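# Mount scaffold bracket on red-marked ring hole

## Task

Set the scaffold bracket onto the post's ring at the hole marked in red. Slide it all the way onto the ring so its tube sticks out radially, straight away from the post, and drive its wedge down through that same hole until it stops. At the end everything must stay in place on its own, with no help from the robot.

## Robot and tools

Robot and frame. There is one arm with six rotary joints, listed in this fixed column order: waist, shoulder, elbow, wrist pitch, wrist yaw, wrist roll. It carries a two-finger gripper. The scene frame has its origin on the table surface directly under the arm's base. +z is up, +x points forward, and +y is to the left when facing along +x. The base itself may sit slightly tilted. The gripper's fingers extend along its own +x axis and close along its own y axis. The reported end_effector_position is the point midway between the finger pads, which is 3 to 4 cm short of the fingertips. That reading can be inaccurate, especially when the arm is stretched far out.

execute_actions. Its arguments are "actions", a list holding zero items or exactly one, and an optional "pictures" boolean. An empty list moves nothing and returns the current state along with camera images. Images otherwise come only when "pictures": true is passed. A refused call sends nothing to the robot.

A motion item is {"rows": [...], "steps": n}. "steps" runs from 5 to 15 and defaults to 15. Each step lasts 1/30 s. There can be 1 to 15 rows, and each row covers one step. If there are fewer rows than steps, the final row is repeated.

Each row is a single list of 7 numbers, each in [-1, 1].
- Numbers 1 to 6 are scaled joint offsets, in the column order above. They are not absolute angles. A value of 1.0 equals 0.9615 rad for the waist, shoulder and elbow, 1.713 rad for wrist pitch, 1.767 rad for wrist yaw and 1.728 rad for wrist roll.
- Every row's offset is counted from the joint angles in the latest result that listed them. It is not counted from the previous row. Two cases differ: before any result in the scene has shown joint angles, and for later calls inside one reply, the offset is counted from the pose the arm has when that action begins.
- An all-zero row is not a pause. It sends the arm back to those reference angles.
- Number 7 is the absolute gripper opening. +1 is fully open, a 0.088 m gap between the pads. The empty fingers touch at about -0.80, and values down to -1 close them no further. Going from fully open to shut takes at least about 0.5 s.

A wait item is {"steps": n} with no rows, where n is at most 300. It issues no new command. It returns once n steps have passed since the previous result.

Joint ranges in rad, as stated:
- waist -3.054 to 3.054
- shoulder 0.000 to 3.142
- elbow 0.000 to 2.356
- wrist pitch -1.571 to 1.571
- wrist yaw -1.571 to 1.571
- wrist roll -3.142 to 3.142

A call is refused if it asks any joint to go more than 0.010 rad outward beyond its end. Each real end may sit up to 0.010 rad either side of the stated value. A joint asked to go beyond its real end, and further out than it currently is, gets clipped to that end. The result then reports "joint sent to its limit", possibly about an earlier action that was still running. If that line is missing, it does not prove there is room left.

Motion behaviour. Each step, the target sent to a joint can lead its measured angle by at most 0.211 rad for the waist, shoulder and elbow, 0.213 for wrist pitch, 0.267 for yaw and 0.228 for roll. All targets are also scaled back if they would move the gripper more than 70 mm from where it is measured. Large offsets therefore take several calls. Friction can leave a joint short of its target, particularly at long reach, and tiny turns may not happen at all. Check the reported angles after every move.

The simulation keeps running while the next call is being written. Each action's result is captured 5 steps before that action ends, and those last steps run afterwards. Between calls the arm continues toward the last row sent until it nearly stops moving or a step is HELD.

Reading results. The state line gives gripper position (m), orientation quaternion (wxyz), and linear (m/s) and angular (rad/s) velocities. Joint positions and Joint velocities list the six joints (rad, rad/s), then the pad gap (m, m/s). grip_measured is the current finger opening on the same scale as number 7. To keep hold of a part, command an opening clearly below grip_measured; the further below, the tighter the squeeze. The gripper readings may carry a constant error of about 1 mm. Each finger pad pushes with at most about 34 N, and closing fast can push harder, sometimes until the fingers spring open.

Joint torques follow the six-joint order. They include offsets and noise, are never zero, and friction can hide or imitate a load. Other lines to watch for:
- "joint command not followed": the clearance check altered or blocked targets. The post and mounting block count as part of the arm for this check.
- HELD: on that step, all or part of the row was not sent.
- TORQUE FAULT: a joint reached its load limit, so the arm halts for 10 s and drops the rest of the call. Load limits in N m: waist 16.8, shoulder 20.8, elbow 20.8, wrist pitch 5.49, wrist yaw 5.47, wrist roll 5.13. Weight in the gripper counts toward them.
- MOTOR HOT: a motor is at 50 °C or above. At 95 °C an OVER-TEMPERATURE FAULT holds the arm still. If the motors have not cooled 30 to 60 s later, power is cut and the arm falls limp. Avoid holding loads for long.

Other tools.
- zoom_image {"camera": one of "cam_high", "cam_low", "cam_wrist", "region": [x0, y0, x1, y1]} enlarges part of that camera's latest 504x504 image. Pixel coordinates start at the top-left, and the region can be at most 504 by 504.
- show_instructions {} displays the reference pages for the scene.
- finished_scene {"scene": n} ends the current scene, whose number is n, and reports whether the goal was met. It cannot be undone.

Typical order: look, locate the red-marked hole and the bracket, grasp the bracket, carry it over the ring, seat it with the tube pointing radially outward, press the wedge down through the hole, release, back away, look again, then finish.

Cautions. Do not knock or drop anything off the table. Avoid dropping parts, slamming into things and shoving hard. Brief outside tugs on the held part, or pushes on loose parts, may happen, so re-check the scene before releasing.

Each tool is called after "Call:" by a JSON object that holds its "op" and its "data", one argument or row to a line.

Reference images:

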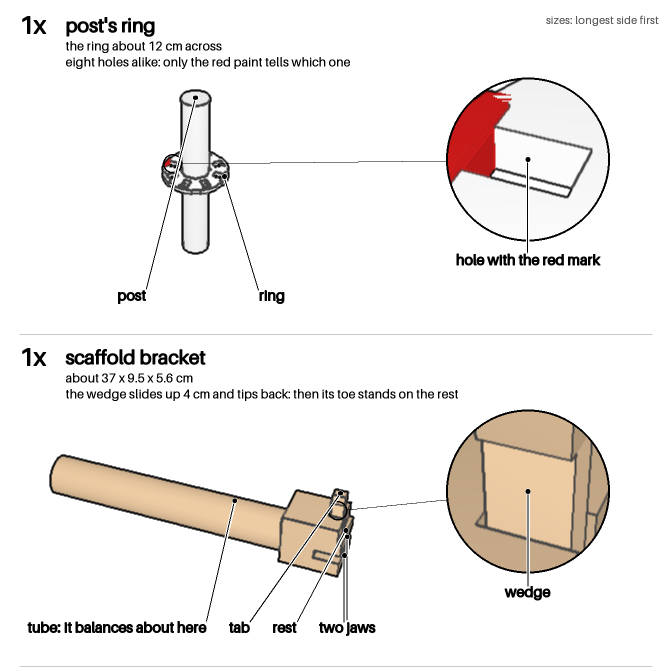

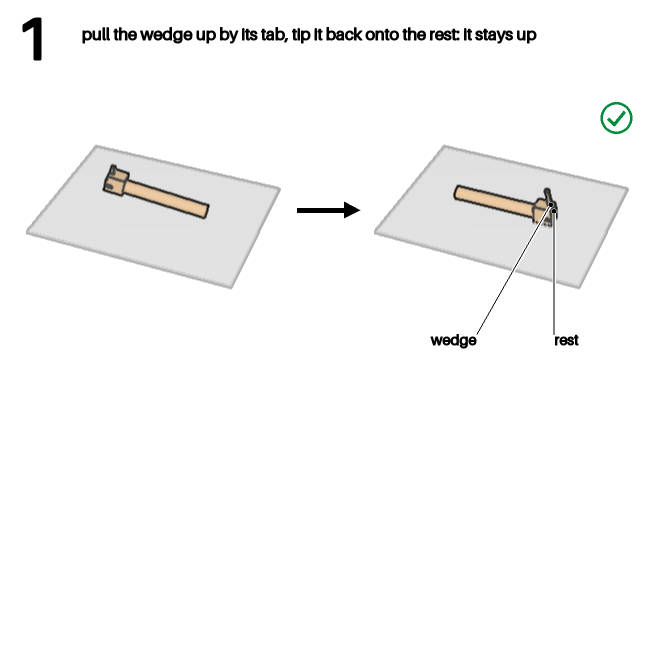

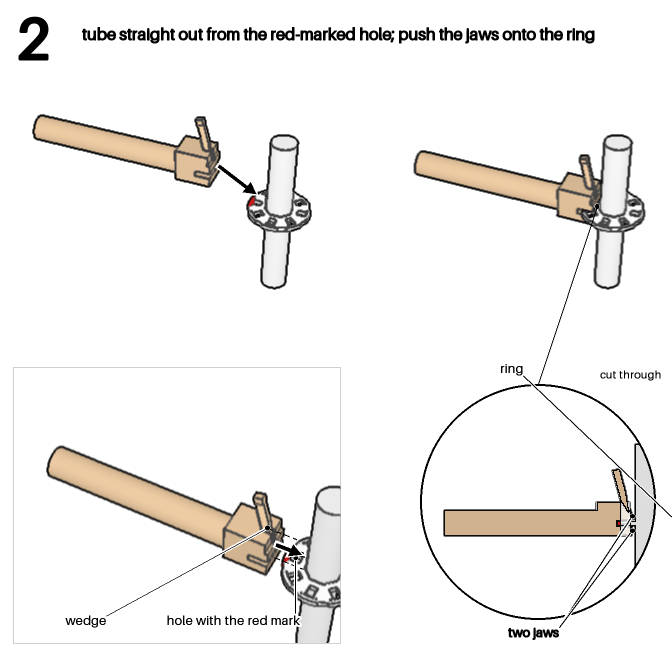

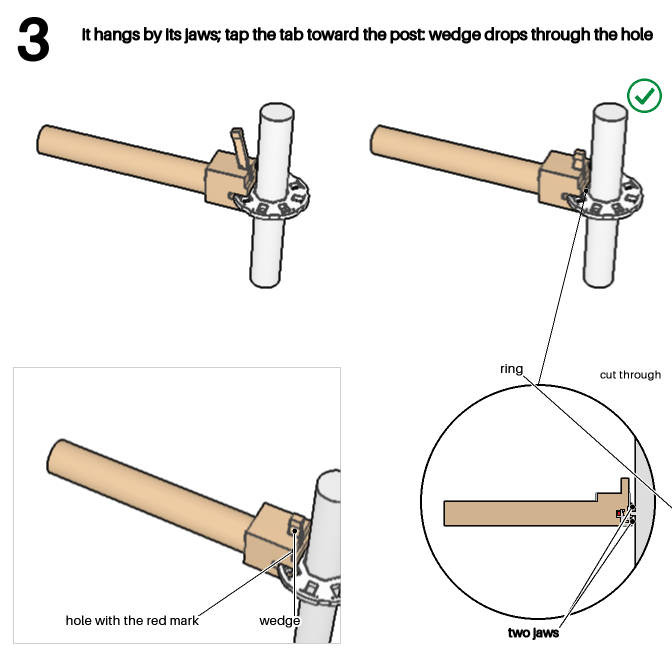

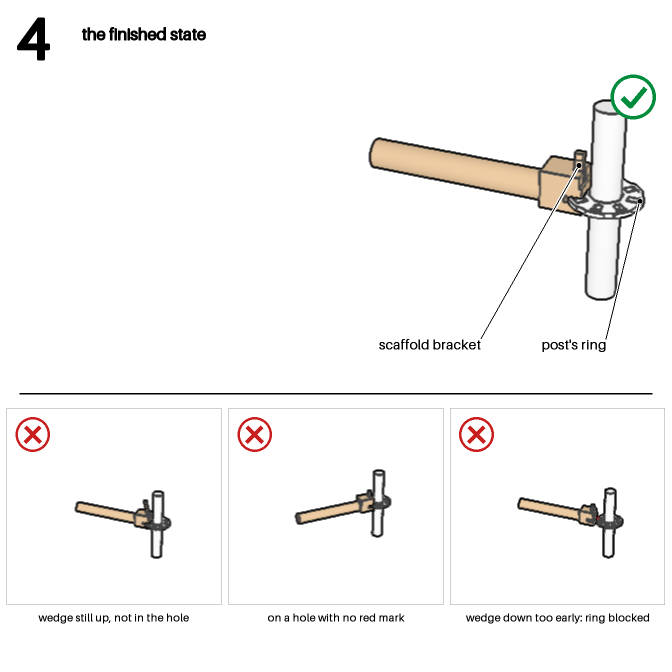

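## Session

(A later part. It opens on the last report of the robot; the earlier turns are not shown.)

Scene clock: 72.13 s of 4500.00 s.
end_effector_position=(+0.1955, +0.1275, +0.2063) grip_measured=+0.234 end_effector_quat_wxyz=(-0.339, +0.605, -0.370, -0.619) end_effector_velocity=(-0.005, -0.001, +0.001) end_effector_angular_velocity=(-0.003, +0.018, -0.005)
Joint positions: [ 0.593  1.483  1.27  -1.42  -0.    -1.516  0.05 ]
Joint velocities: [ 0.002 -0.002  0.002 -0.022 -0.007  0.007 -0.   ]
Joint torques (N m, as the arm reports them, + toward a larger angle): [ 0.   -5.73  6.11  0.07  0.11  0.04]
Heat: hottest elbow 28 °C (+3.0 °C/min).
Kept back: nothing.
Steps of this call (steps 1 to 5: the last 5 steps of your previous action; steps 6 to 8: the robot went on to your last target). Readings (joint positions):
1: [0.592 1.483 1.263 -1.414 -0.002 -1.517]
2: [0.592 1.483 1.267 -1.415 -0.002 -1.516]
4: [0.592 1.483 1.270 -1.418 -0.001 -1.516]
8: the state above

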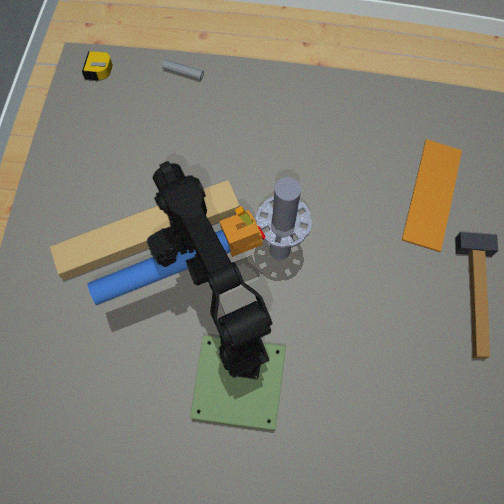

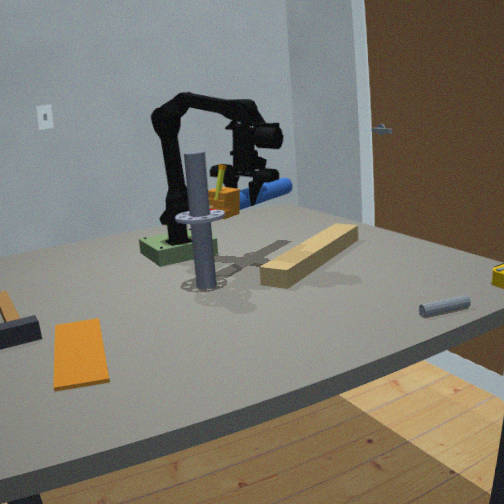

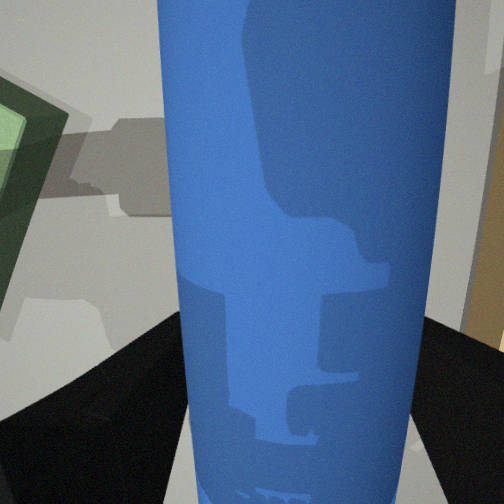

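Call:
{"op": "execute_actions", "data": {
  "actions": [
    {"rows":[[-0.008,0,0,0,0,-0.004,-0.7],[-0.018,0,0,0,0,-0.01,-0.7],[-0.03,0,0,0,0,-0.016,-0.7],[-0.042,0,0,0,0,-0.023,-0.7],[-0.054,0,0,0,0,-0.03,-0.7],[-0.066,0,0,0,0,-0.036,-0.7]],"steps":15}
  ]
}}

Call:
{"op": "execute_actions", "data": {
  "actions": [
    {"steps":4}
  ],
  "pictures": true
}}

Call:
{"op": "zoom_image", "data": {
  "camera": "cam_low",
  "region": [170, 160, 290, 260]
}}

Scene clock: 72.80 s of 4500.00 s.
end_effector_position=(+0.1958, +0.1264, +0.2064) grip_measured=+0.233 end_effector_quat_wxyz=(-0.340, +0.594, -0.359, -0.634) end_effector_velocity=(-0.005, -0.003, +0.000) end_effector_angular_velocity=(+0.038, +0.045, +0.046)
Joint positions: [ 0.564  1.483  1.27  -1.422 -0.039 -1.561  0.05 ]
Joint velocities: [-0.032 -0.002 -0.002 -0.022 -0.051 -0.081 -0.   ]
Joint torques (N m, as the arm reports them, + toward a larger angle): [-3.18 -5.45  4.53  0.47  1.53 -0.34]
Heat: hottest elbow 28 °C (+3.0 °C/min).
Steps of this call (steps 1 to 10: the robot went on to your last target; steps 11 to 20: the first 10 steps of this action). Readings (joint positions):
11: [0.594 1.483 1.270 -1.421 0.001 -1.515]
12: [0.593 1.483 1.270 -1.421 -0.000 -1.517]
14: [0.585 1.483 1.270 -1.421 -0.011 -1.530]
18: [0.566 1.483 1.270 -1.422 -0.036 -1.556]
20: the state above

Scene clock: 72.97 s of 4500.00 s.
end_effector_position=(+0.1956, +0.1263, +0.2064) grip_measured=+0.233 end_effector_quat_wxyz=(-0.340, +0.594, -0.358, -0.636) end_effector_velocity=(-0.002, +0.000, -0.001) end_effector_angular_velocity=(+0.014, +0.022, +0.013)
Joint positions: [ 0.562  1.483  1.27  -1.423 -0.041 -1.565  0.05 ]
Joint velocities: [-0.007  0.002 -0.002 -0.007 -0.022 -0.022 -0.   ]
Joint torques (N m, as the arm reports them, + toward a larger angle): [-3.25 -5.54  4.52  0.55  1.6  -0.37]
Heat: hottest elbow 28 °C (+3.0 °C/min).
Kept back: nothing.
Steps of this call (steps 1 to 5: the last 5 steps of your previous action). Readings (joint positions):
1: [0.563 1.483 1.270 -1.423 -0.040 -1.562]
2: [0.563 1.483 1.270 -1.423 -0.040 -1.563]
4: [0.562 1.483 1.270 -1.423 -0.041 -1.564]
5: the state above

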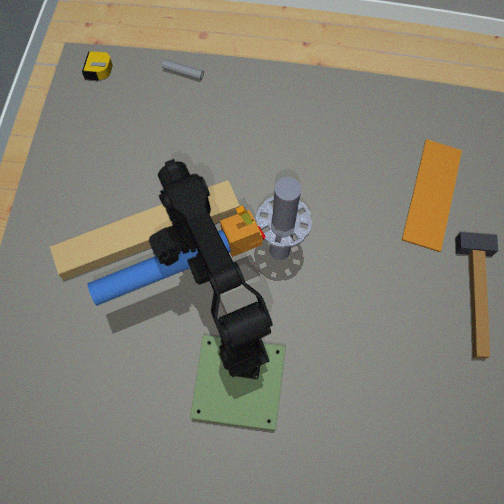

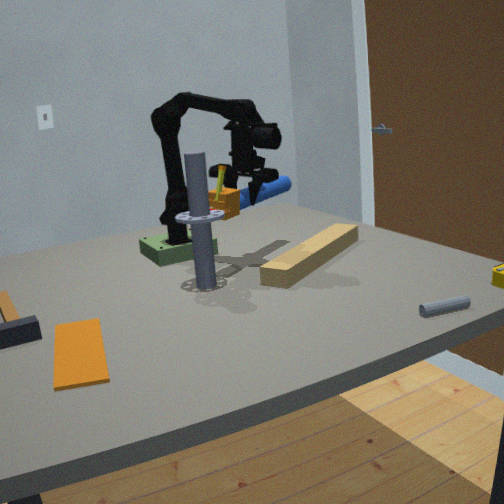

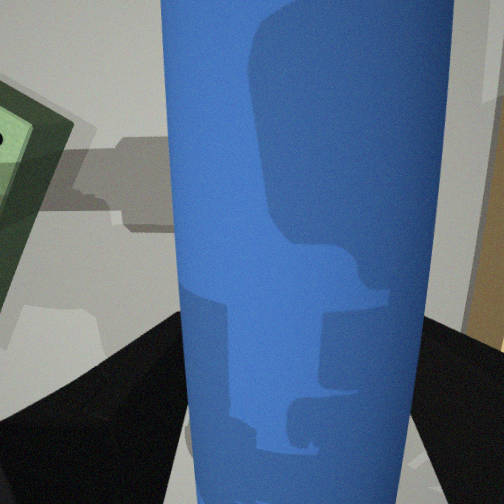

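Region (170, 160, 290, 260) of cam_low's 504x504 image, scaled by 4.200, with more detail than that image has.

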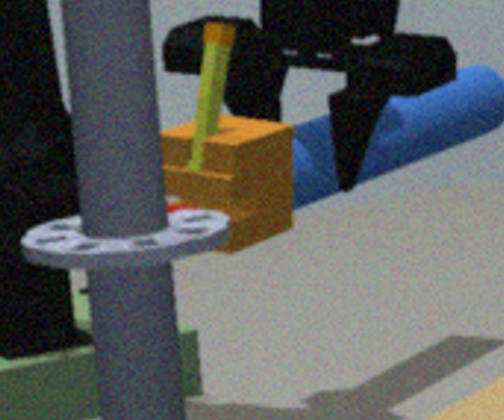

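Call:
{"op": "execute_actions", "data": {
  "actions": [
    {"rows":[[0.014,0,0,0,0.012,0.012,-0.9],[0.028,0,0,0,0.023,0.024,-0.9],[0.028,0,-0.008,0.004,0.023,0.024,-0.9],[0.028,0,-0.016,0.008,0.023,0.024,-0.9],[0.028,0,-0.024,0.011,0.023,0.024,-0.9]],"steps":12}
  ]
}}

Call:
{"op": "execute_actions", "data": {
  "actions": [
    {"steps":8}
  ],
  "pictures": true
}}

Call:
{"op": "zoom_image", "data": {
  "camera": "cam_low",
  "region": [170, 160, 290, 260]
}}

Scene clock: 73.77 s of 4500.00 s.
end_effector_position=(+0.1949, +0.1269, +0.2022) grip_measured=+0.233 end_effector_quat_wxyz=(-0.335, +0.602, -0.367, -0.625) end_effector_velocity=(-0.013, -0.001, -0.023) end_effector_angular_velocity=(-0.028, +0.050, -0.044)
Joint positions: [ 0.586  1.485  1.256 -1.41  -0.01  -1.532  0.05 ]
Joint velocities: [ 0.022  0.002 -0.09   0.037 -0.007  0.066  0.   ]
Joint torques (N m, as the arm reports them, + toward a larger angle): [-0.14 -5.63  4.38  0.41  0.15  0.06]
Heat: hottest elbow 28 °C (+3.0 °C/min).
Steps of this call (steps 1 to 15: the robot went on to your last target; steps 16 to 17: nothing new was sent; steps 18 to 24: the first 7 steps of this action). Readings (joint positions):
18: [0.562 1.483 1.270 -1.423 -0.041 -1.566]
19: [0.568 1.483 1.270 -1.422 -0.034 -1.560]
21: [0.580 1.484 1.265 -1.418 -0.018 -1.544]
24: the state above

Scene clock: 74.03 s of 4500.00 s.
end_effector_position=(+0.1945, +0.1267, +0.2006) grip_measured=+0.233 end_effector_quat_wxyz=(-0.335, +0.602, -0.370, -0.623) end_effector_velocity=(-0.004, -0.004, +0.000) end_effector_angular_velocity=(-0.018, +0.015, +0.005)
Joint positions: [ 0.588  1.485  1.249 -1.406 -0.007 -1.526  0.05 ]
Joint velocities: [-0.002 -0.002 -0.002 -0.022  0.007 -0.007 -0.   ]
Joint torques (N m, as the arm reports them, + toward a larger angle): [ 0.04 -5.64  4.43  0.45  0.12  0.04]
Heat: hottest elbow 28 °C (+3.0 °C/min).
Kept back: nothing.
Steps of this call (steps 1 to 5: the last 5 steps of your previous action; steps 6 to 8: the robot went on to your last target). Readings (joint positions):
1: [0.587 1.485 1.253 -1.409 -0.009 -1.530]
2: [0.587 1.485 1.251 -1.408 -0.008 -1.529]
4: [0.588 1.485 1.249 -1.407 -0.007 -1.528]
8: the state above

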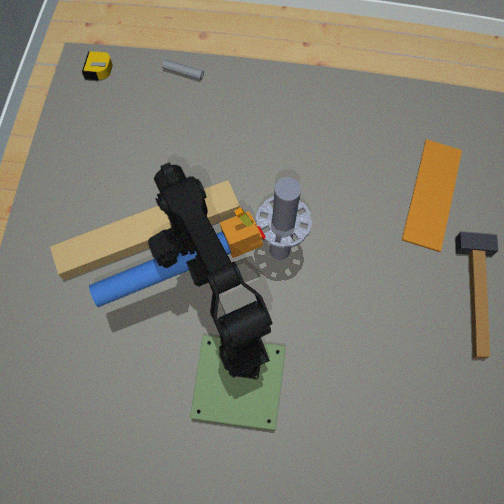

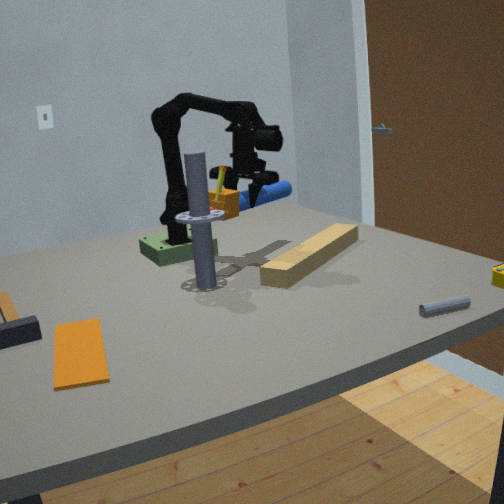

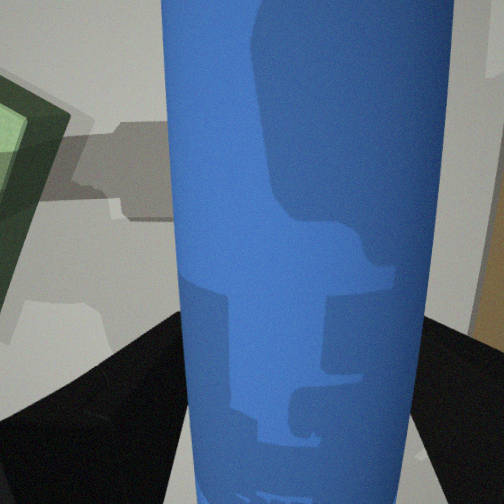

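Region (170, 160, 290, 260) of cam_low's 504x504 image, scaled by 4.200, with more detail than that image has.

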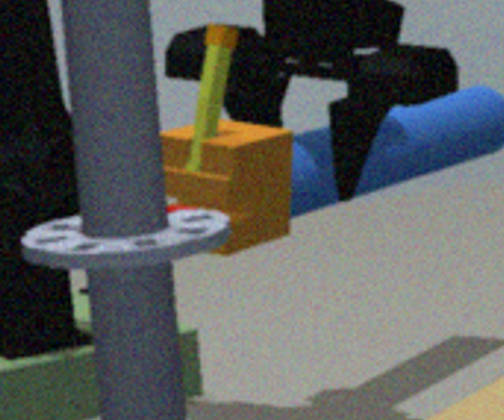

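Call:
{"op": "execute_actions", "data": {
  "actions": [
    {"rows":[[-0.008,0,0,0,0,-0.004,-0.9],[-0.018,0,0,0,0,-0.01,-0.9],[-0.03,0,0,0,0,-0.016,-0.9],[-0.042,0,0,0,0,-0.023,-0.9],[-0.054,0,0,0,0,-0.03,-0.9],[-0.066,0,0,0,0,-0.036,-0.9]],"steps":15}
  ]
}}

Call:
{"op": "execute_actions", "data": {
  "actions": [
    {"steps":4}
  ],
  "pictures": true
}}

Call:
{"op": "zoom_image", "data": {
  "camera": "cam_low",
  "region": [170, 160, 290, 260]
}}

Scene clock: 74.73 s of 4500.00 s.
end_effector_position=(+0.1950, +0.1253, +0.2006) grip_measured=+0.233 end_effector_quat_wxyz=(-0.337, +0.592, -0.359, -0.639) end_effector_velocity=(-0.000, -0.004, +0.001) end_effector_angular_velocity=(+0.022, +0.013, +0.023)
Joint positions: [ 0.557  1.485  1.248 -1.407 -0.045 -1.573  0.05 ]
Joint velocities: [-0.027 -0.007 -0.002 -0.007 -0.022 -0.051 -0.   ]
Joint torques (N m, as the arm reports them, + toward a larger angle): [-3.04 -5.58  4.55  0.46  1.47 -0.33]
Heat: hottest elbow 28 °C (+3.0 °C/min).
Steps of this call (steps 1 to 11: the robot went on to your last target; steps 12 to 21: the first 10 steps of this action). Readings (joint positions):
12: [0.589 1.485 1.249 -1.406 -0.006 -1.526]
13: [0.588 1.485 1.248 -1.406 -0.007 -1.528]
15: [0.580 1.485 1.248 -1.406 -0.017 -1.540]
19: [0.559 1.485 1.248 -1.407 -0.042 -1.570]
21: the state above

Scene clock: 74.90 s of 4500.00 s.
end_effector_position=(+0.1949, +0.1252, +0.2006) grip_measured=+0.233 end_effector_quat_wxyz=(-0.337, +0.591, -0.359, -0.639) end_effector_velocity=(-0.002, -0.002, -0.001) end_effector_angular_velocity=(+0.001, +0.014, -0.000)
Joint positions: [ 0.556  1.485  1.248 -1.408 -0.046 -1.575  0.05 ]
Joint velocities: [-0.007 -0.002 -0.007 -0.007 -0.007 -0.007 -0.   ]
Joint torques (N m, as the arm reports them, + toward a larger angle): [-3.16 -5.45  4.56  0.46  1.53 -0.44]
Heat: hottest elbow 28 °C (+3.0 °C/min).
Kept back: nothing.
Steps of this call (steps 1 to 5: the last 5 steps of your previous action). Readings (joint positions):
1: [0.557 1.485 1.248 -1.408 -0.045 -1.574]
2: [0.557 1.485 1.248 -1.408 -0.045 -1.574]
4: [0.556 1.485 1.248 -1.408 -0.046 -1.574]
5: the state above

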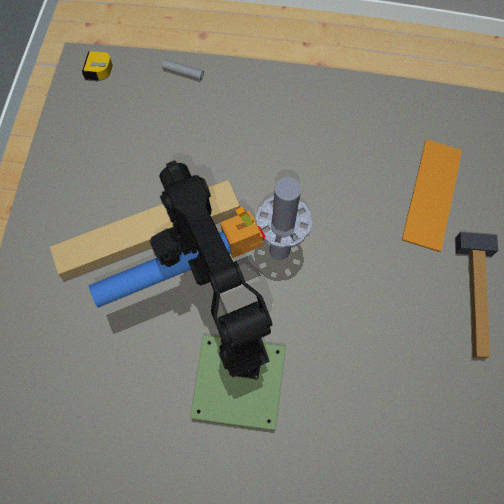

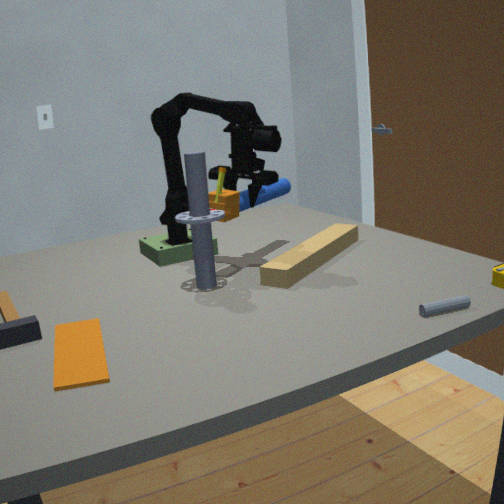

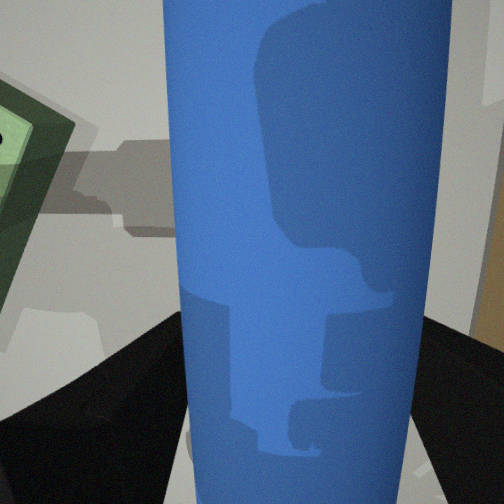

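Region (170, 160, 290, 260) of cam_low's 504x504 image, scaled by 4.200, with more detail than that image has.

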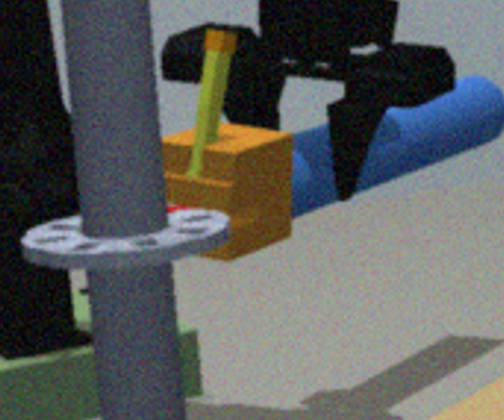

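Call:
{"op": "execute_actions", "data": {
  "actions": [
    {"rows":[[0.016,0,0,0,0.013,0.014,-0.9],[0.032,0,0,0,0.026,0.028,-0.9],[0.032,0,0.01,-0.005,0.026,0.028,-0.9],[0.032,0,0.02,-0.01,0.026,0.028,-0.9],[0.032,0,0.03,-0.015,0.026,0.028,-0.9],[0.032,0,0.04,-0.019,0.026,0.028,-0.9]],"steps":14}
  ]
}}

Call:
{"op": "execute_actions", "data": {
  "actions": [
    {"rows":[[-0.01,0,0,0,0,-0.004,-0.9],[-0.02,0,0,0,0,-0.008,-0.9],[-0.03,0,0,0,0,-0.012,-0.9],[-0.04,0,0,0,0,-0.016,-0.9]],"steps":12}
  ]
}}

Call:
{"op": "execute_actions", "data": {
  "actions": [
    {"rows":[[-0.03,0,-0.006,0.002,0.01,-0.01,-0.9],[-0.03,0,-0.009,0.004,0.01,-0.01,-0.9],[-0.03,0,-0.012,0.006,0.01,-0.01,-0.9],[-0.03,0,-0.015,0.008,0.01,-0.01,-0.9],[-0.03,0,-0.018,0.01,0.01,-0.01,-0.9],[-0.03,0,-0.021,0.012,0.01,-0.01,-0.9],[-0.03,0,-0.024,0.013,0.01,-0.01,-0.9],[-0.03,0,-0.027,0.015,0.01,-0.01,-0.9],[-0.03,0,-0.03,0.017,0.01,-0.01,-0.9],[-0.03,0,-0.033,0.019,0.01,-0.01,-0.9],[-0.03,0,-0.036,0.02,0.01,-0.01,-0.9],[-0.03,0,-0.039,0.022,0.01,-0.01,-0.9],[-0.03,0,-0.042,0.024,0.01,-0.01,-0.9],[-0.03,0,-0.045,0.025,0.01,-0.01,-0.9],[-0.03,0,-0.048,0.027,0.01,-0.01,-0.9]],"steps":15}
  ]
}}

Call:
{"op": "execute_actions", "data": {
  "actions": [
    {"steps":6}
  ],
  "pictures": true
}}

Scene clock: 76.27 s of 4500.00 s.
end_effector_position=(+0.1926, +0.1255, +0.2034) grip_measured=+0.233 end_effector_quat_wxyz=(-0.330, +0.598, -0.373, -0.628) end_effector_velocity=(+0.016, +0.013, +0.025) end_effector_angular_velocity=(+0.056, -0.083, -0.059)
Joint positions: [ 0.585  1.489  1.264 -1.431 -0.012 -1.532  0.05 ]
Joint velocities: [ 0.007 -0.002  0.105 -0.007 -0.007  0.066 -0.   ]
Joint torques (N m, as the arm reports them, + toward a larger angle): [ 0.   -6.16  5.84  0.04  0.23  0.06]
Heat: hottest elbow 28 °C (+3.0 °C/min).
Steps of this call (steps 1 to 15: the robot went on to your last target; steps 16 to 32: nothing new was sent; steps 33 to 41: the first 9 steps of this action). Readings (joint positions):
33: [0.557 1.485 1.248 -1.408 -0.046 -1.577]
34: [0.562 1.485 1.248 -1.406 -0.038 -1.569]
36: [0.575 1.488 1.247 -1.406 -0.023 -1.551]
40: [0.585 1.489 1.259 -1.431 -0.012 -1.534]
41: the state above

Scene clock: 76.67 s of 4500.00 s.
end_effector_position=(+0.1934, +0.1253, +0.2050) grip_measured=+0.233 end_effector_quat_wxyz=(-0.334, +0.593, -0.368, -0.634) end_effector_velocity=(+0.003, +0.004, -0.000) end_effector_angular_velocity=(+0.046, +0.001, +0.017)
Joint positions: [ 0.571  1.489  1.27  -1.435 -0.03  -1.549  0.05 ]
Joint velocities: [-0.017 -0.002 -0.002  0.022 -0.037 -0.037 -0.001]
Joint torques (N m, as the arm reports them, + toward a larger angle): [-2.08 -5.51  4.57  0.28  0.76 -0.13]
Heat: hottest elbow 28 °C (+3.0 °C/min).
Steps of this call (steps 1 to 5: the last 5 steps of your previous action; steps 6 to 12: the first 7 steps of this action, its rows measured from where the robot was after step 5). Readings (joint positions):
5: [0.587 1.489 1.269 -1.435 -0.010 -1.530]
6: [0.587 1.489 1.270 -1.435 -0.009 -1.530]
7: [0.586 1.489 1.270 -1.435 -0.010 -1.531]
9: [0.579 1.489 1.270 -1.435 -0.020 -1.540]
12: the state above

Scene clock: 77.17 s of 4500.00 s.
end_effector_position=(+0.1937, +0.1251, +0.1999) grip_measured=+0.233 end_effector_quat_wxyz=(-0.334, +0.590, -0.364, -0.639) end_effector_velocity=(-0.004, -0.001, -0.021) end_effector_angular_velocity=(+0.011, +0.026, -0.002)
Joint positions: [ 0.562  1.49   1.249 -1.415 -0.041 -1.566  0.05 ]
Joint velocities: [-0.007 -0.002 -0.085  0.066 -0.022 -0.007 -0.   ]
Joint torques (N m, as the arm reports them, + toward a larger angle): [-2.15 -5.47  4.07  0.62  1.01 -0.1 ]
Heat: hottest elbow 28 °C (+2.0 °C/min).
Steps of this call (steps 1 to 5: the last 5 steps of your previous action; steps 6 to 15: the first 10 steps of this action, its rows measured from where the robot was after step 5). Readings (joint positions):
5: [0.570 1.489 1.270 -1.435 -0.032 -1.551]
6: [0.569 1.489 1.269 -1.435 -0.033 -1.554]
7: [0.566 1.489 1.269 -1.435 -0.036 -1.557]
9: [0.564 1.489 1.266 -1.432 -0.039 -1.562]
13: [0.562 1.489 1.255 -1.421 -0.041 -1.565]
15: the state above

Scene clock: 77.37 s of 4500.00 s.
end_effector_position=(+0.1943, +0.1247, +0.1952) grip_measured=+0.233 end_effector_quat_wxyz=(-0.334, +0.591, -0.364, -0.638) end_effector_velocity=(-0.004, -0.003, -0.019) end_effector_angular_velocity=(-0.007, +0.027, -0.001)
Joint positions: [ 0.56   1.49   1.231 -1.395 -0.04  -1.567  0.05 ]
Joint velocities: [-0.007  0.002 -0.076  0.051 -0.007 -0.007 -0.   ]
Joint torques (N m, as the arm reports them, + toward a larger angle): [-1.96 -5.52  4.38  0.39  0.94 -0.08]
Heat: hottest elbow 28 °C (+2.0 °C/min).
Kept back: nothing.
Steps of this call (steps 1 to 5: the last 5 steps of your previous action; step 6: the robot went on to your last target). Readings (joint positions):
1: [0.562 1.490 1.247 -1.412 -0.041 -1.566]
2: [0.562 1.490 1.244 -1.409 -0.041 -1.566]
4: [0.562 1.490 1.238 -1.403 -0.041 -1.566]
6: the state above

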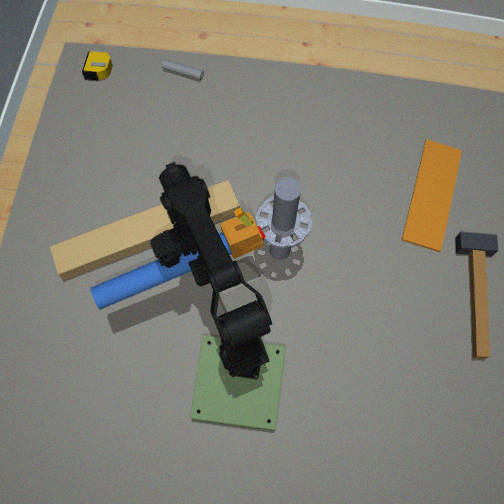

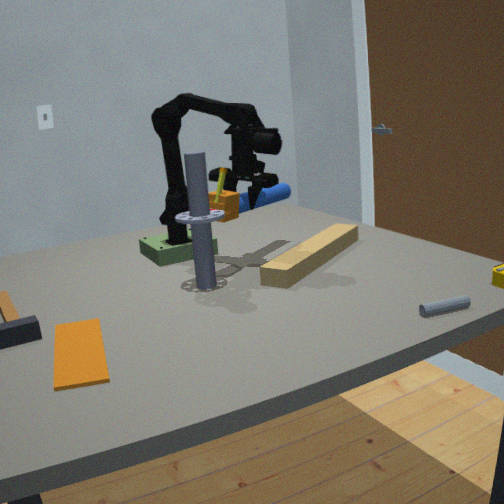

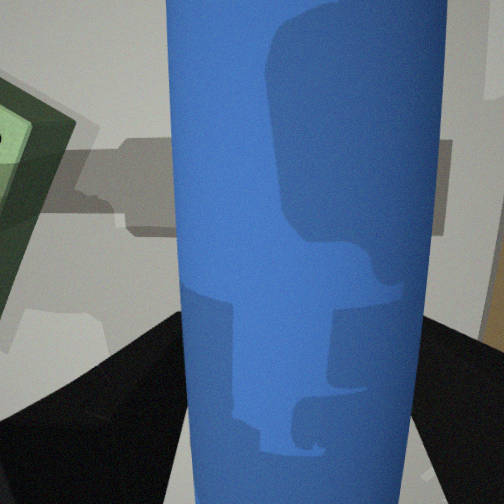

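Call:
{"op": "zoom_image", "data": {
  "camera": "cam_low",
  "region": [170, 150, 310, 260]
}}

Call:
{"op": "zoom_image", "data": {
  "camera": "cam_high",
  "region": [180, 170, 330, 280]
}}

Region (170, 150, 310, 260) of cam_low's 504x504 image, scaled by 3.600, with more detail than that image has; it fills the top 396 rows of this view, and the rest is white.

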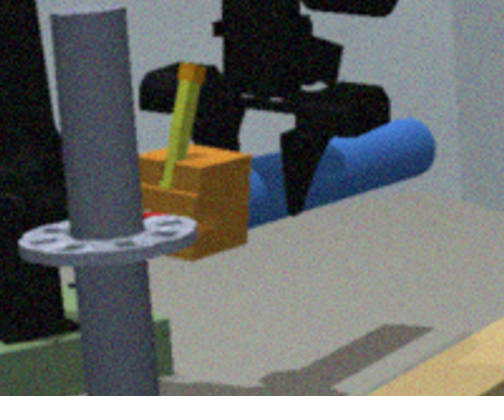

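Region (180, 170, 330, 280) of cam_high's 504x504 image, scaled by 3.360, with more detail than that image has; it fills the top 370 rows of this view, and the rest is white.

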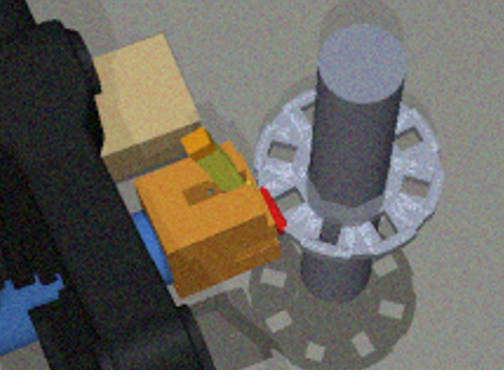

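Call:
{"op": "execute_actions", "data": {
  "actions": [
    {"rows":[[0.02,0,0.01,-0.005,0.01,0.012,-0.9],[0.05,0,0.02,-0.01,0.02,0.03,-0.9],[0.09,0,0.02,-0.01,0.024,0.05,-0.9],[0.13,0,0.02,-0.01,0.024,0.075,-0.9],[0.17,0,0.02,-0.01,0.024,0.1,-0.9],[0.21,0,0.02,-0.01,0.024,0.12,-0.9],[0.235,0,0.02,-0.01,0.024,0.135,-0.9],[0.25,0,0.02,-0.01,0.024,0.15,-0.9]],"steps":13}
  ]
}}

Call:
{"op": "execute_actions", "data": {
  "actions": []
}}

Scene clock: 79.00 s of 4500.00 s.
end_effector_position=(+0.1731, +0.1501, +0.1951) grip_measured=+0.232 end_effector_quat_wxyz=(-0.324, +0.605, -0.379, -0.621) end_effector_velocity=(-0.140, +0.162, +0.005) end_effector_angular_velocity=(-0.042, -0.039, +0.084)
Joint positions: [ 0.728  1.492  1.233 -1.406 -0.    -1.388  0.05 ]
Joint velocities: [ 0.911 -0.002  0.022 -0.022 -0.022  0.828 -0.   ]
Joint torques (N m, as the arm reports them, + toward a larger angle): [-0.71 -5.81  5.82 -0.07 -0.12  0.09]
Heat: hottest elbow 28 °C (+2.0 °C/min).
Steps of this call (steps 1 to 30: the robot went on to your last target; steps 31 to 41: nothing new was sent; steps 42 to 49: the first 8 steps of this action). Readings (joint positions):
42: [0.561 1.490 1.227 -1.391 -0.038 -1.566]
43: [0.568 1.490 1.227 -1.391 -0.029 -1.556]
45: [0.602 1.492 1.227 -1.401 -0.005 -1.510]
49: the state above

Scene clock: 79.17 s of 4500.00 s.
end_effector_position=(+0.1629, +0.1610, +0.1954) grip_measured=+0.232 end_effector_quat_wxyz=(-0.323, +0.606, -0.380, -0.619) end_effector_velocity=(-0.015, +0.008, +0.001) end_effector_angular_velocity=(-0.005, +0.019, -0.084)
Joint positions: [ 0.792  1.492  1.235 -1.408 -0.002 -1.324  0.05 ]
Joint velocities: [ 0.056 -0.007 -0.002 -0.022 -0.022  0.139 -0.001]
Joint torques (N m, as the arm reports them, + toward a larger angle): [ 0.01 -5.83  5.95  0.    0.02  0.07]
Heat: hottest elbow 28 °C (+2.0 °C/min).
Kept back: nothing.
Steps of this call (steps 1 to 5: the last 5 steps of your previous action). Readings (joint positions):
1: [0.755 1.492 1.234 -1.406 -0.001 -1.366]
2: [0.773 1.492 1.235 -1.407 -0.002 -1.350]
4: [0.789 1.492 1.235 -1.408 -0.002 -1.331]
5: the state above

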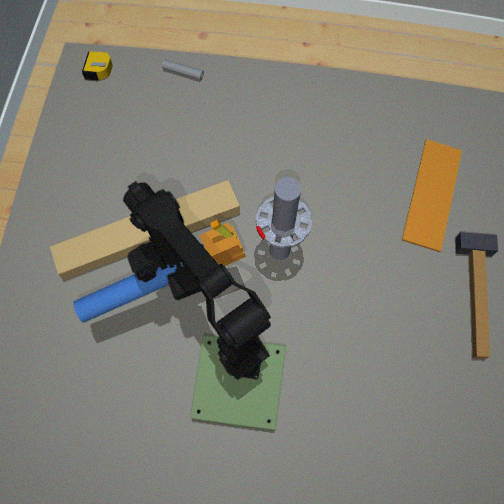

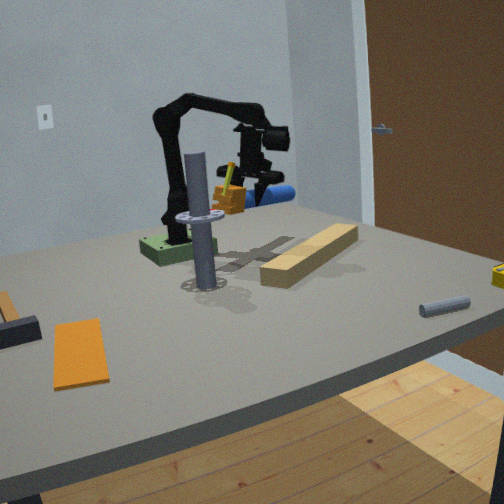

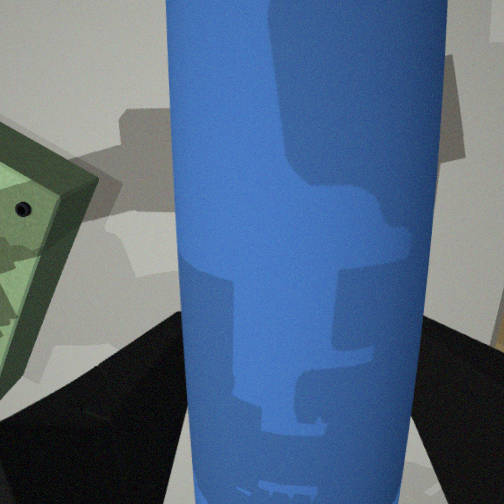

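Call:
{"op": "execute_actions", "data": {
  "actions": [
    {"rows":[[0.03,0.005,0,0,0,0.013,-0.9],[0.07,0.01,-0.01,0.01,0,0.03,-0.9],[0.12,0.02,-0.03,0.02,0,0.05,-0.9],[0.17,0.03,-0.05,0.04,0,0.072,-0.9],[0.22,0.04,-0.08,0.06,0,0.093,-0.9],[0.27,0.05,-0.11,0.085,0,0.115,-0.9],[0.32,0.06,-0.14,0.11,0,0.136,-0.9],[0.36,0.07,-0.17,0.135,0,0.153,-0.9],[0.39,0.08,-0.2,0.16,0,0.166,-0.9],[0.41,0.09,-0.23,0.185,0,0.174,-0.9],[0.42,0.10,-0.26,0.21,0,0.178,-0.9],[0.42,0.11,-0.29,0.235,0,0.178,-0.9],[0.42,0.12,-0.32,0.26,0,0.178,-0.9],[0.42,0.13,-0.34,0.28,0,0.178,-0.9],[0.42,0.135,-0.36,0.3,0,0.178,-0.9]],"steps":15}
  ]
}}

Call:
{"op": "execute_actions", "data": {
  "actions": [
    {"steps":8}
  ]
}}

Scene clock: 80.90 s of 4500.00 s.
end_effector_position=(+0.1123, +0.2146, +0.1453) grip_measured=+0.232 end_effector_quat_wxyz=(-0.303, +0.628, -0.354, -0.624) end_effector_velocity=(-0.234, +0.134, -0.297) end_effector_angular_velocity=(-0.069, +0.043, +0.392)
Joint positions: [ 1.101  1.551  1.093 -1.194 -0.002 -1.092  0.05 ]
Joint velocities: [ 1.077  0.339 -0.872  1.136 -0.066  0.681 -0.   ]
Joint torques (N m, as the arm reports them, + toward a larger angle): [-0.97 -6.06  4.1   0.23 -0.04  0.1 ]
Heat: hottest elbow 28 °C (+2.0 °C/min).
Steps of this call (steps 1 to 30: the robot went on to your last target; steps 31 to 42: nothing new was sent; steps 43 to 52: the first 10 steps of this action). Readings (joint positions):
43: [0.799 1.492 1.235 -1.408 -0.001 -1.308]
44: [0.807 1.493 1.235 -1.408 0.001 -1.300]
46: [0.852 1.497 1.224 -1.387 0.003 -1.263]
50: [1.019 1.528 1.149 -1.269 0.002 -1.146]
52: the state above

Scene clock: 81.17 s of 4500.00 s.
end_effector_position=(+0.0918, +0.2210, +0.0836) grip_measured=+0.232 end_effector_quat_wxyz=(-0.296, +0.633, -0.347, -0.626) end_effector_velocity=(-0.019, -0.034, -0.085) end_effector_angular_velocity=(-0.086, +0.041, -0.021)
Joint positions: [ 1.19   1.621  0.904 -0.935 -0.005 -1.024  0.05 ]
Joint velocities: [ 0.017  0.095 -0.286  0.286 -0.007  0.037 -0.   ]
Joint torques (N m, as the arm reports them, + toward a larger angle): [ 0.25 -6.92  4.77  0.65  0.02  0.06]
Heat: hottest elbow 28 °C (+2.0 °C/min).
Kept back: nothing.
Steps of this call (steps 1 to 5: the last 5 steps of your previous action; steps 6 to 8: the robot went on to your last target). Readings (joint positions):
1: [1.133 1.562 1.063 -1.155 -0.004 -1.072]
2: [1.157 1.573 1.034 -1.116 -0.005 -1.057]
4: [1.181 1.593 0.977 -1.036 -0.005 -1.039]
8: the state above

Call:
{"op": "execute_actions", "data": {
  "actions": [
    {"rows":[[0,0.005,-0.03,0.035,0,0,-0.9],[0,0.011,-0.04,0.048,0,0,-0.9],[0,0.017,-0.052,0.062,0,0,-0.9],[0,0.023,-0.064,0.077,0,0,-0.9],[0,0.029,-0.076,0.092,0,0,-0.9],[0,0.034,-0.087,0.105,0,0,-0.9],[0,0.038,-0.096,0.116,0,0,-0.9],[0,0.041,-0.103,0.125,0,0,-0.9],[0,0.043,-0.108,0.131,0,0,-0.9]],"steps":15}
  ]
}}

Call:
{"op": "execute_actions", "data": {
  "actions": [
    {"steps":8}
  ],
  "pictures": true
}}

Scene clock: 81.77 s of 4500.00 s.
end_effector_position=(+0.0946, +0.2307, +0.0571) grip_measured=+0.233 end_effector_quat_wxyz=(-0.323, +0.629, -0.320, -0.630) end_effector_velocity=(-0.001, -0.009, -0.059) end_effector_angular_velocity=(+0.028, -0.003, -0.019)
Joint positions: [ 1.192  1.652  0.818 -0.742 -0.01  -1.023  0.05 ]
Joint velocities: [-0.012  0.09  -0.183  0.3   -0.007  0.007 -0.   ]
Joint torques (N m, as the arm reports them, + toward a larger angle): [-0.23 -5.61  3.61  0.48  0.09 -0.04]
Heat: hottest elbow 28 °C (+2.0 °C/min).
Steps of this call (steps 1 to 8: the robot went on to your last target; steps 9 to 18: the first 10 steps of this action). Readings (joint positions):
9: [1.193 1.623 0.889 -0.894 -0.005 -1.020]
10: [1.193 1.623 0.884 -0.885 -0.005 -1.020]
12: [1.193 1.627 0.870 -0.852 -0.006 -1.021]
16: [1.193 1.644 0.834 -0.771 -0.008 -1.023]
18: the state above

Scene clock: 82.03 s of 4500.00 s.
end_effector_position=(+0.0949, +0.2316, +0.0533) grip_measured=+0.233 end_effector_quat_wxyz=(-0.326, +0.629, -0.316, -0.631) end_effector_velocity=(+0.001, +0.003, -0.003) end_effector_angular_velocity=(+0.023, -0.002, +0.005)
Joint positions: [ 1.192  1.657  0.805 -0.714 -0.011 -1.024  0.05 ]
Joint velocities: [-0.002  0.002 -0.012  0.037 -0.007 -0.007 -0.   ]
Joint torques (N m, as the arm reports them, + toward a larger angle): [-0.4  -5.38  3.35  0.61  0.1  -0.01]
Heat: hottest elbow 28 °C (+2.0 °C/min).
Kept back: nothing.
Steps of this call (steps 1 to 5: the last 5 steps of your previous action; steps 6 to 8: the robot went on to your last target). Readings (joint positions):
1: [1.192 1.654 0.813 -0.733 -0.011 -1.023]
2: [1.192 1.656 0.810 -0.727 -0.011 -1.023]
4: [1.192 1.656 0.807 -0.720 -0.011 -1.024]
8: the state above

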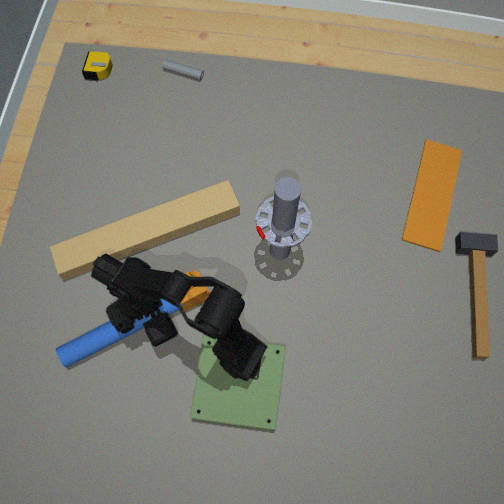

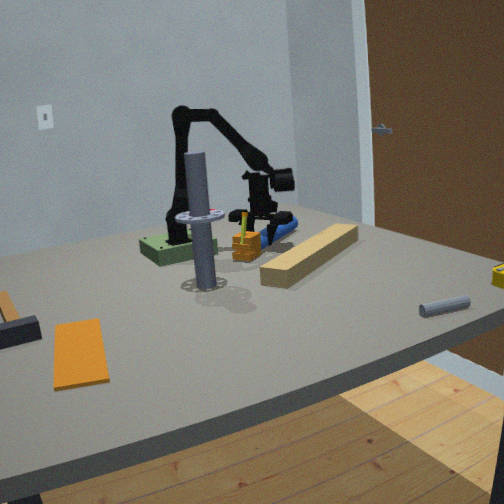

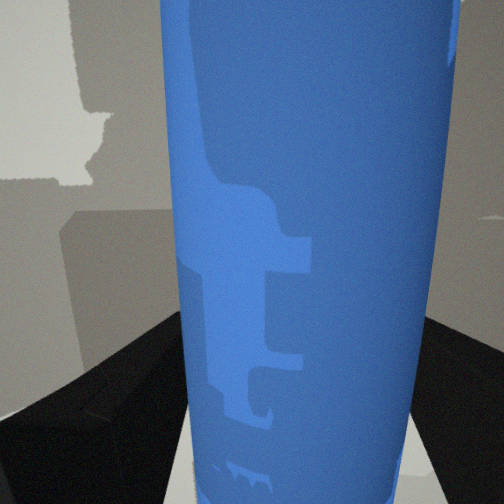

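Call:
{"op": "execute_actions", "data": {
  "actions": [
    {"rows":[[0,0,0,0,0,0,0.1],[0,0,0,0,0,0,0.3],[0,0,0,0,0,0,0.5],[0,0,0,0,0,0,0.6],[0,0,0,0,0,0,0.6],[0,0.007,-0.005,0.006,0,0,0.6],[0,0.014,-0.01,0.012,0,0,0.6],[0,0.021,-0.016,0.019,0,0,0.6],[0,0.028,-0.021,0.026,0,0,0.6],[0,0.036,-0.027,0.032,0,0,0.6]],"steps":15}
  ]
}}

Call:
{"op": "execute_actions", "data": {
  "actions": [
    {"steps":8}
  ]
}}

Call:
{"op": "execute_actions", "data": {
  "actions": [
    {"rows":[[0,0,0,0,0,0,0.4],[0,0,0,0,0,0,0.3],[0,0,0,0,0,0,0.2],[0,0,0,0,0,0,0.1],[0,0,0,0,0,0,0.0],[0,0,0,0,0,0,-0.2],[0,0,0,0,0,0,-0.5],[0,0,0,0,0,0,-0.9]],"steps":15}
  ]
}}

Call:
{"op": "execute_actions", "data": {
  "actions": [
    {"steps":8}
  ],
  "pictures": true
}}

Scene clock: 82.70 s of 4500.00 s.
end_effector_position=(+0.0954, +0.2339, +0.0491) grip_measured=+0.287 end_effector_quat_wxyz=(-0.329, +0.628, -0.313, -0.632) end_effector_velocity=(+0.006, +0.014, -0.045) end_effector_angular_velocity=(+0.050, -0.013, +0.006)
Joint positions: [ 1.192  1.668  0.797 -0.685 -0.015 -1.024  0.053]
Joint velocities: [-0.002  0.129 -0.076  0.256 -0.007 -0.007  0.116]
Joint torques (N m, as the arm reports them, + toward a larger angle): [-0.08 -4.83  2.85  0.7   0.01 -0.01]
Heat: hottest elbow 28 °C (+2.0 °C/min).
Steps of this call (steps 1 to 10: the robot went on to your last target; steps 11 to 20: the first 10 steps of this action). Readings (joint positions):
11: [1.192 1.657 0.804 -0.711 -0.011 -1.024]
12: [1.192 1.657 0.804 -0.711 -0.011 -1.024]
14: [1.192 1.657 0.804 -0.711 -0.011 -1.024]
18: [1.192 1.660 0.802 -0.702 -0.014 -1.024]
20: the state above

Scene clock: 82.97 s of 4500.00 s.
end_effector_position=(+0.0952, +0.2334, +0.0438) grip_measured=+0.595 end_effector_quat_wxyz=(-0.328, +0.628, -0.314, -0.632) end_effector_velocity=(-0.001, +0.005, +0.000) end_effector_angular_velocity=(+0.029, +0.012, -0.009)
Joint positions: [ 1.192  1.683  0.787 -0.663 -0.015 -1.024  0.068]
Joint velocities: [-0.002 -0.002 -0.002  0.022 -0.022  0.007  0.002]
Joint torques (N m, as the arm reports them, + toward a larger angle): [-0.03 -5.01  2.94  0.73  0.   -0.01]
Heat: hottest elbow 28 °C (+2.0 °C/min).
Kept back: nothing.
Steps of this call (steps 1 to 5: the last 5 steps of your previous action; steps 6 to 8: the robot went on to your last target). Readings (joint positions):
1: [1.192 1.672 0.795 -0.678 -0.015 -1.024]
2: [1.192 1.676 0.793 -0.673 -0.015 -1.024]
4: [1.192 1.680 0.789 -0.668 -0.015 -1.024]
8: the state above

Scene clock: 83.30 s of 4500.00 s.
end_effector_position=(+0.0952, +0.2335, +0.0438) grip_measured=+0.208 end_effector_quat_wxyz=(-0.328, +0.627, -0.314, -0.633) end_effector_velocity=(-0.001, -0.001, +0.001) end_effector_angular_velocity=(+0.001, +0.008, +0.005)
Joint positions: [ 1.192  1.683  0.787 -0.663 -0.015 -1.024  0.049]
Joint velocities: [-0.002 -0.007 -0.002 -0.007 -0.007 -0.007 -0.   ]
Joint torques (N m, as the arm reports them, + toward a larger angle): [-0.18 -6.09  3.65  0.55 -0.1  -0.01]
Heat: hottest elbow 28 °C (+2.0 °C/min).
Steps of this call (steps 1 to 10: the first 10 steps of this action). Readings (joint positions):
1: [1.192 1.683 0.787 -0.663 -0.015 -1.024]
2: [1.192 1.683 0.787 -0.663 -0.015 -1.024]
4: [1.192 1.683 0.787 -0.663 -0.015 -1.024]
8: [1.192 1.683 0.787 -0.663 -0.015 -1.024]
10: the state above

Scene clock: 83.57 s of 4500.00 s.
end_effector_position=(+0.0952, +0.2335, +0.0438) grip_measured=+0.208 end_effector_quat_wxyz=(-0.328, +0.627, -0.314, -0.633) end_effector_velocity=(+0.002, +0.006, +0.001) end_effector_angular_velocity=(+0.028, -0.004, +0.005)
Joint positions: [ 1.192  1.683  0.787 -0.663 -0.015 -1.024  0.049]
Joint velocities: [-0.002 -0.002  0.002  0.022 -0.007 -0.007  0.   ]
Joint torques (N m, as the arm reports them, + toward a larger angle): [-0.11 -6.11  3.7   0.52 -0.13 -0.01]
Heat: hottest elbow 28 °C (+2.0 °C/min).
Kept back: nothing.
Steps of this call (steps 1 to 5: the last 5 steps of your previous action; steps 6 to 8: the robot went on to your last target). Readings (joint positions):
1: [1.192 1.683 0.787 -0.663 -0.015 -1.024]
2: [1.192 1.683 0.787 -0.663 -0.015 -1.024]
4: [1.192 1.683 0.787 -0.663 -0.015 -1.024]
8: the state above

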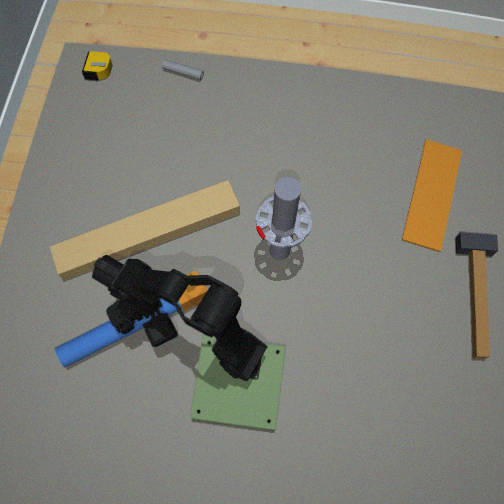

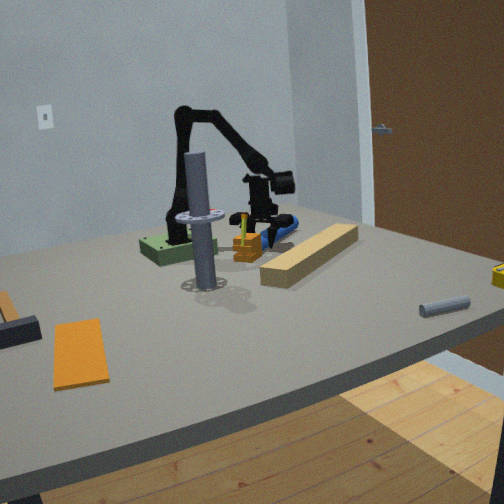

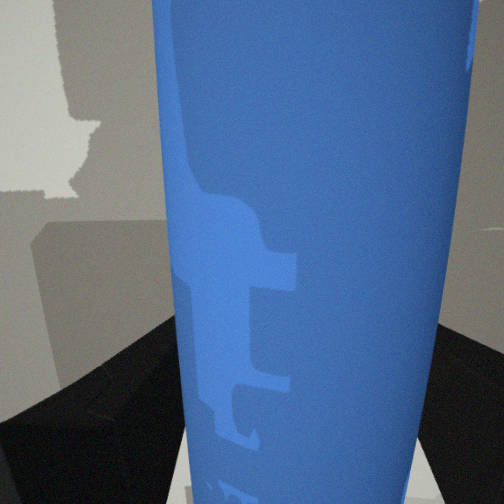

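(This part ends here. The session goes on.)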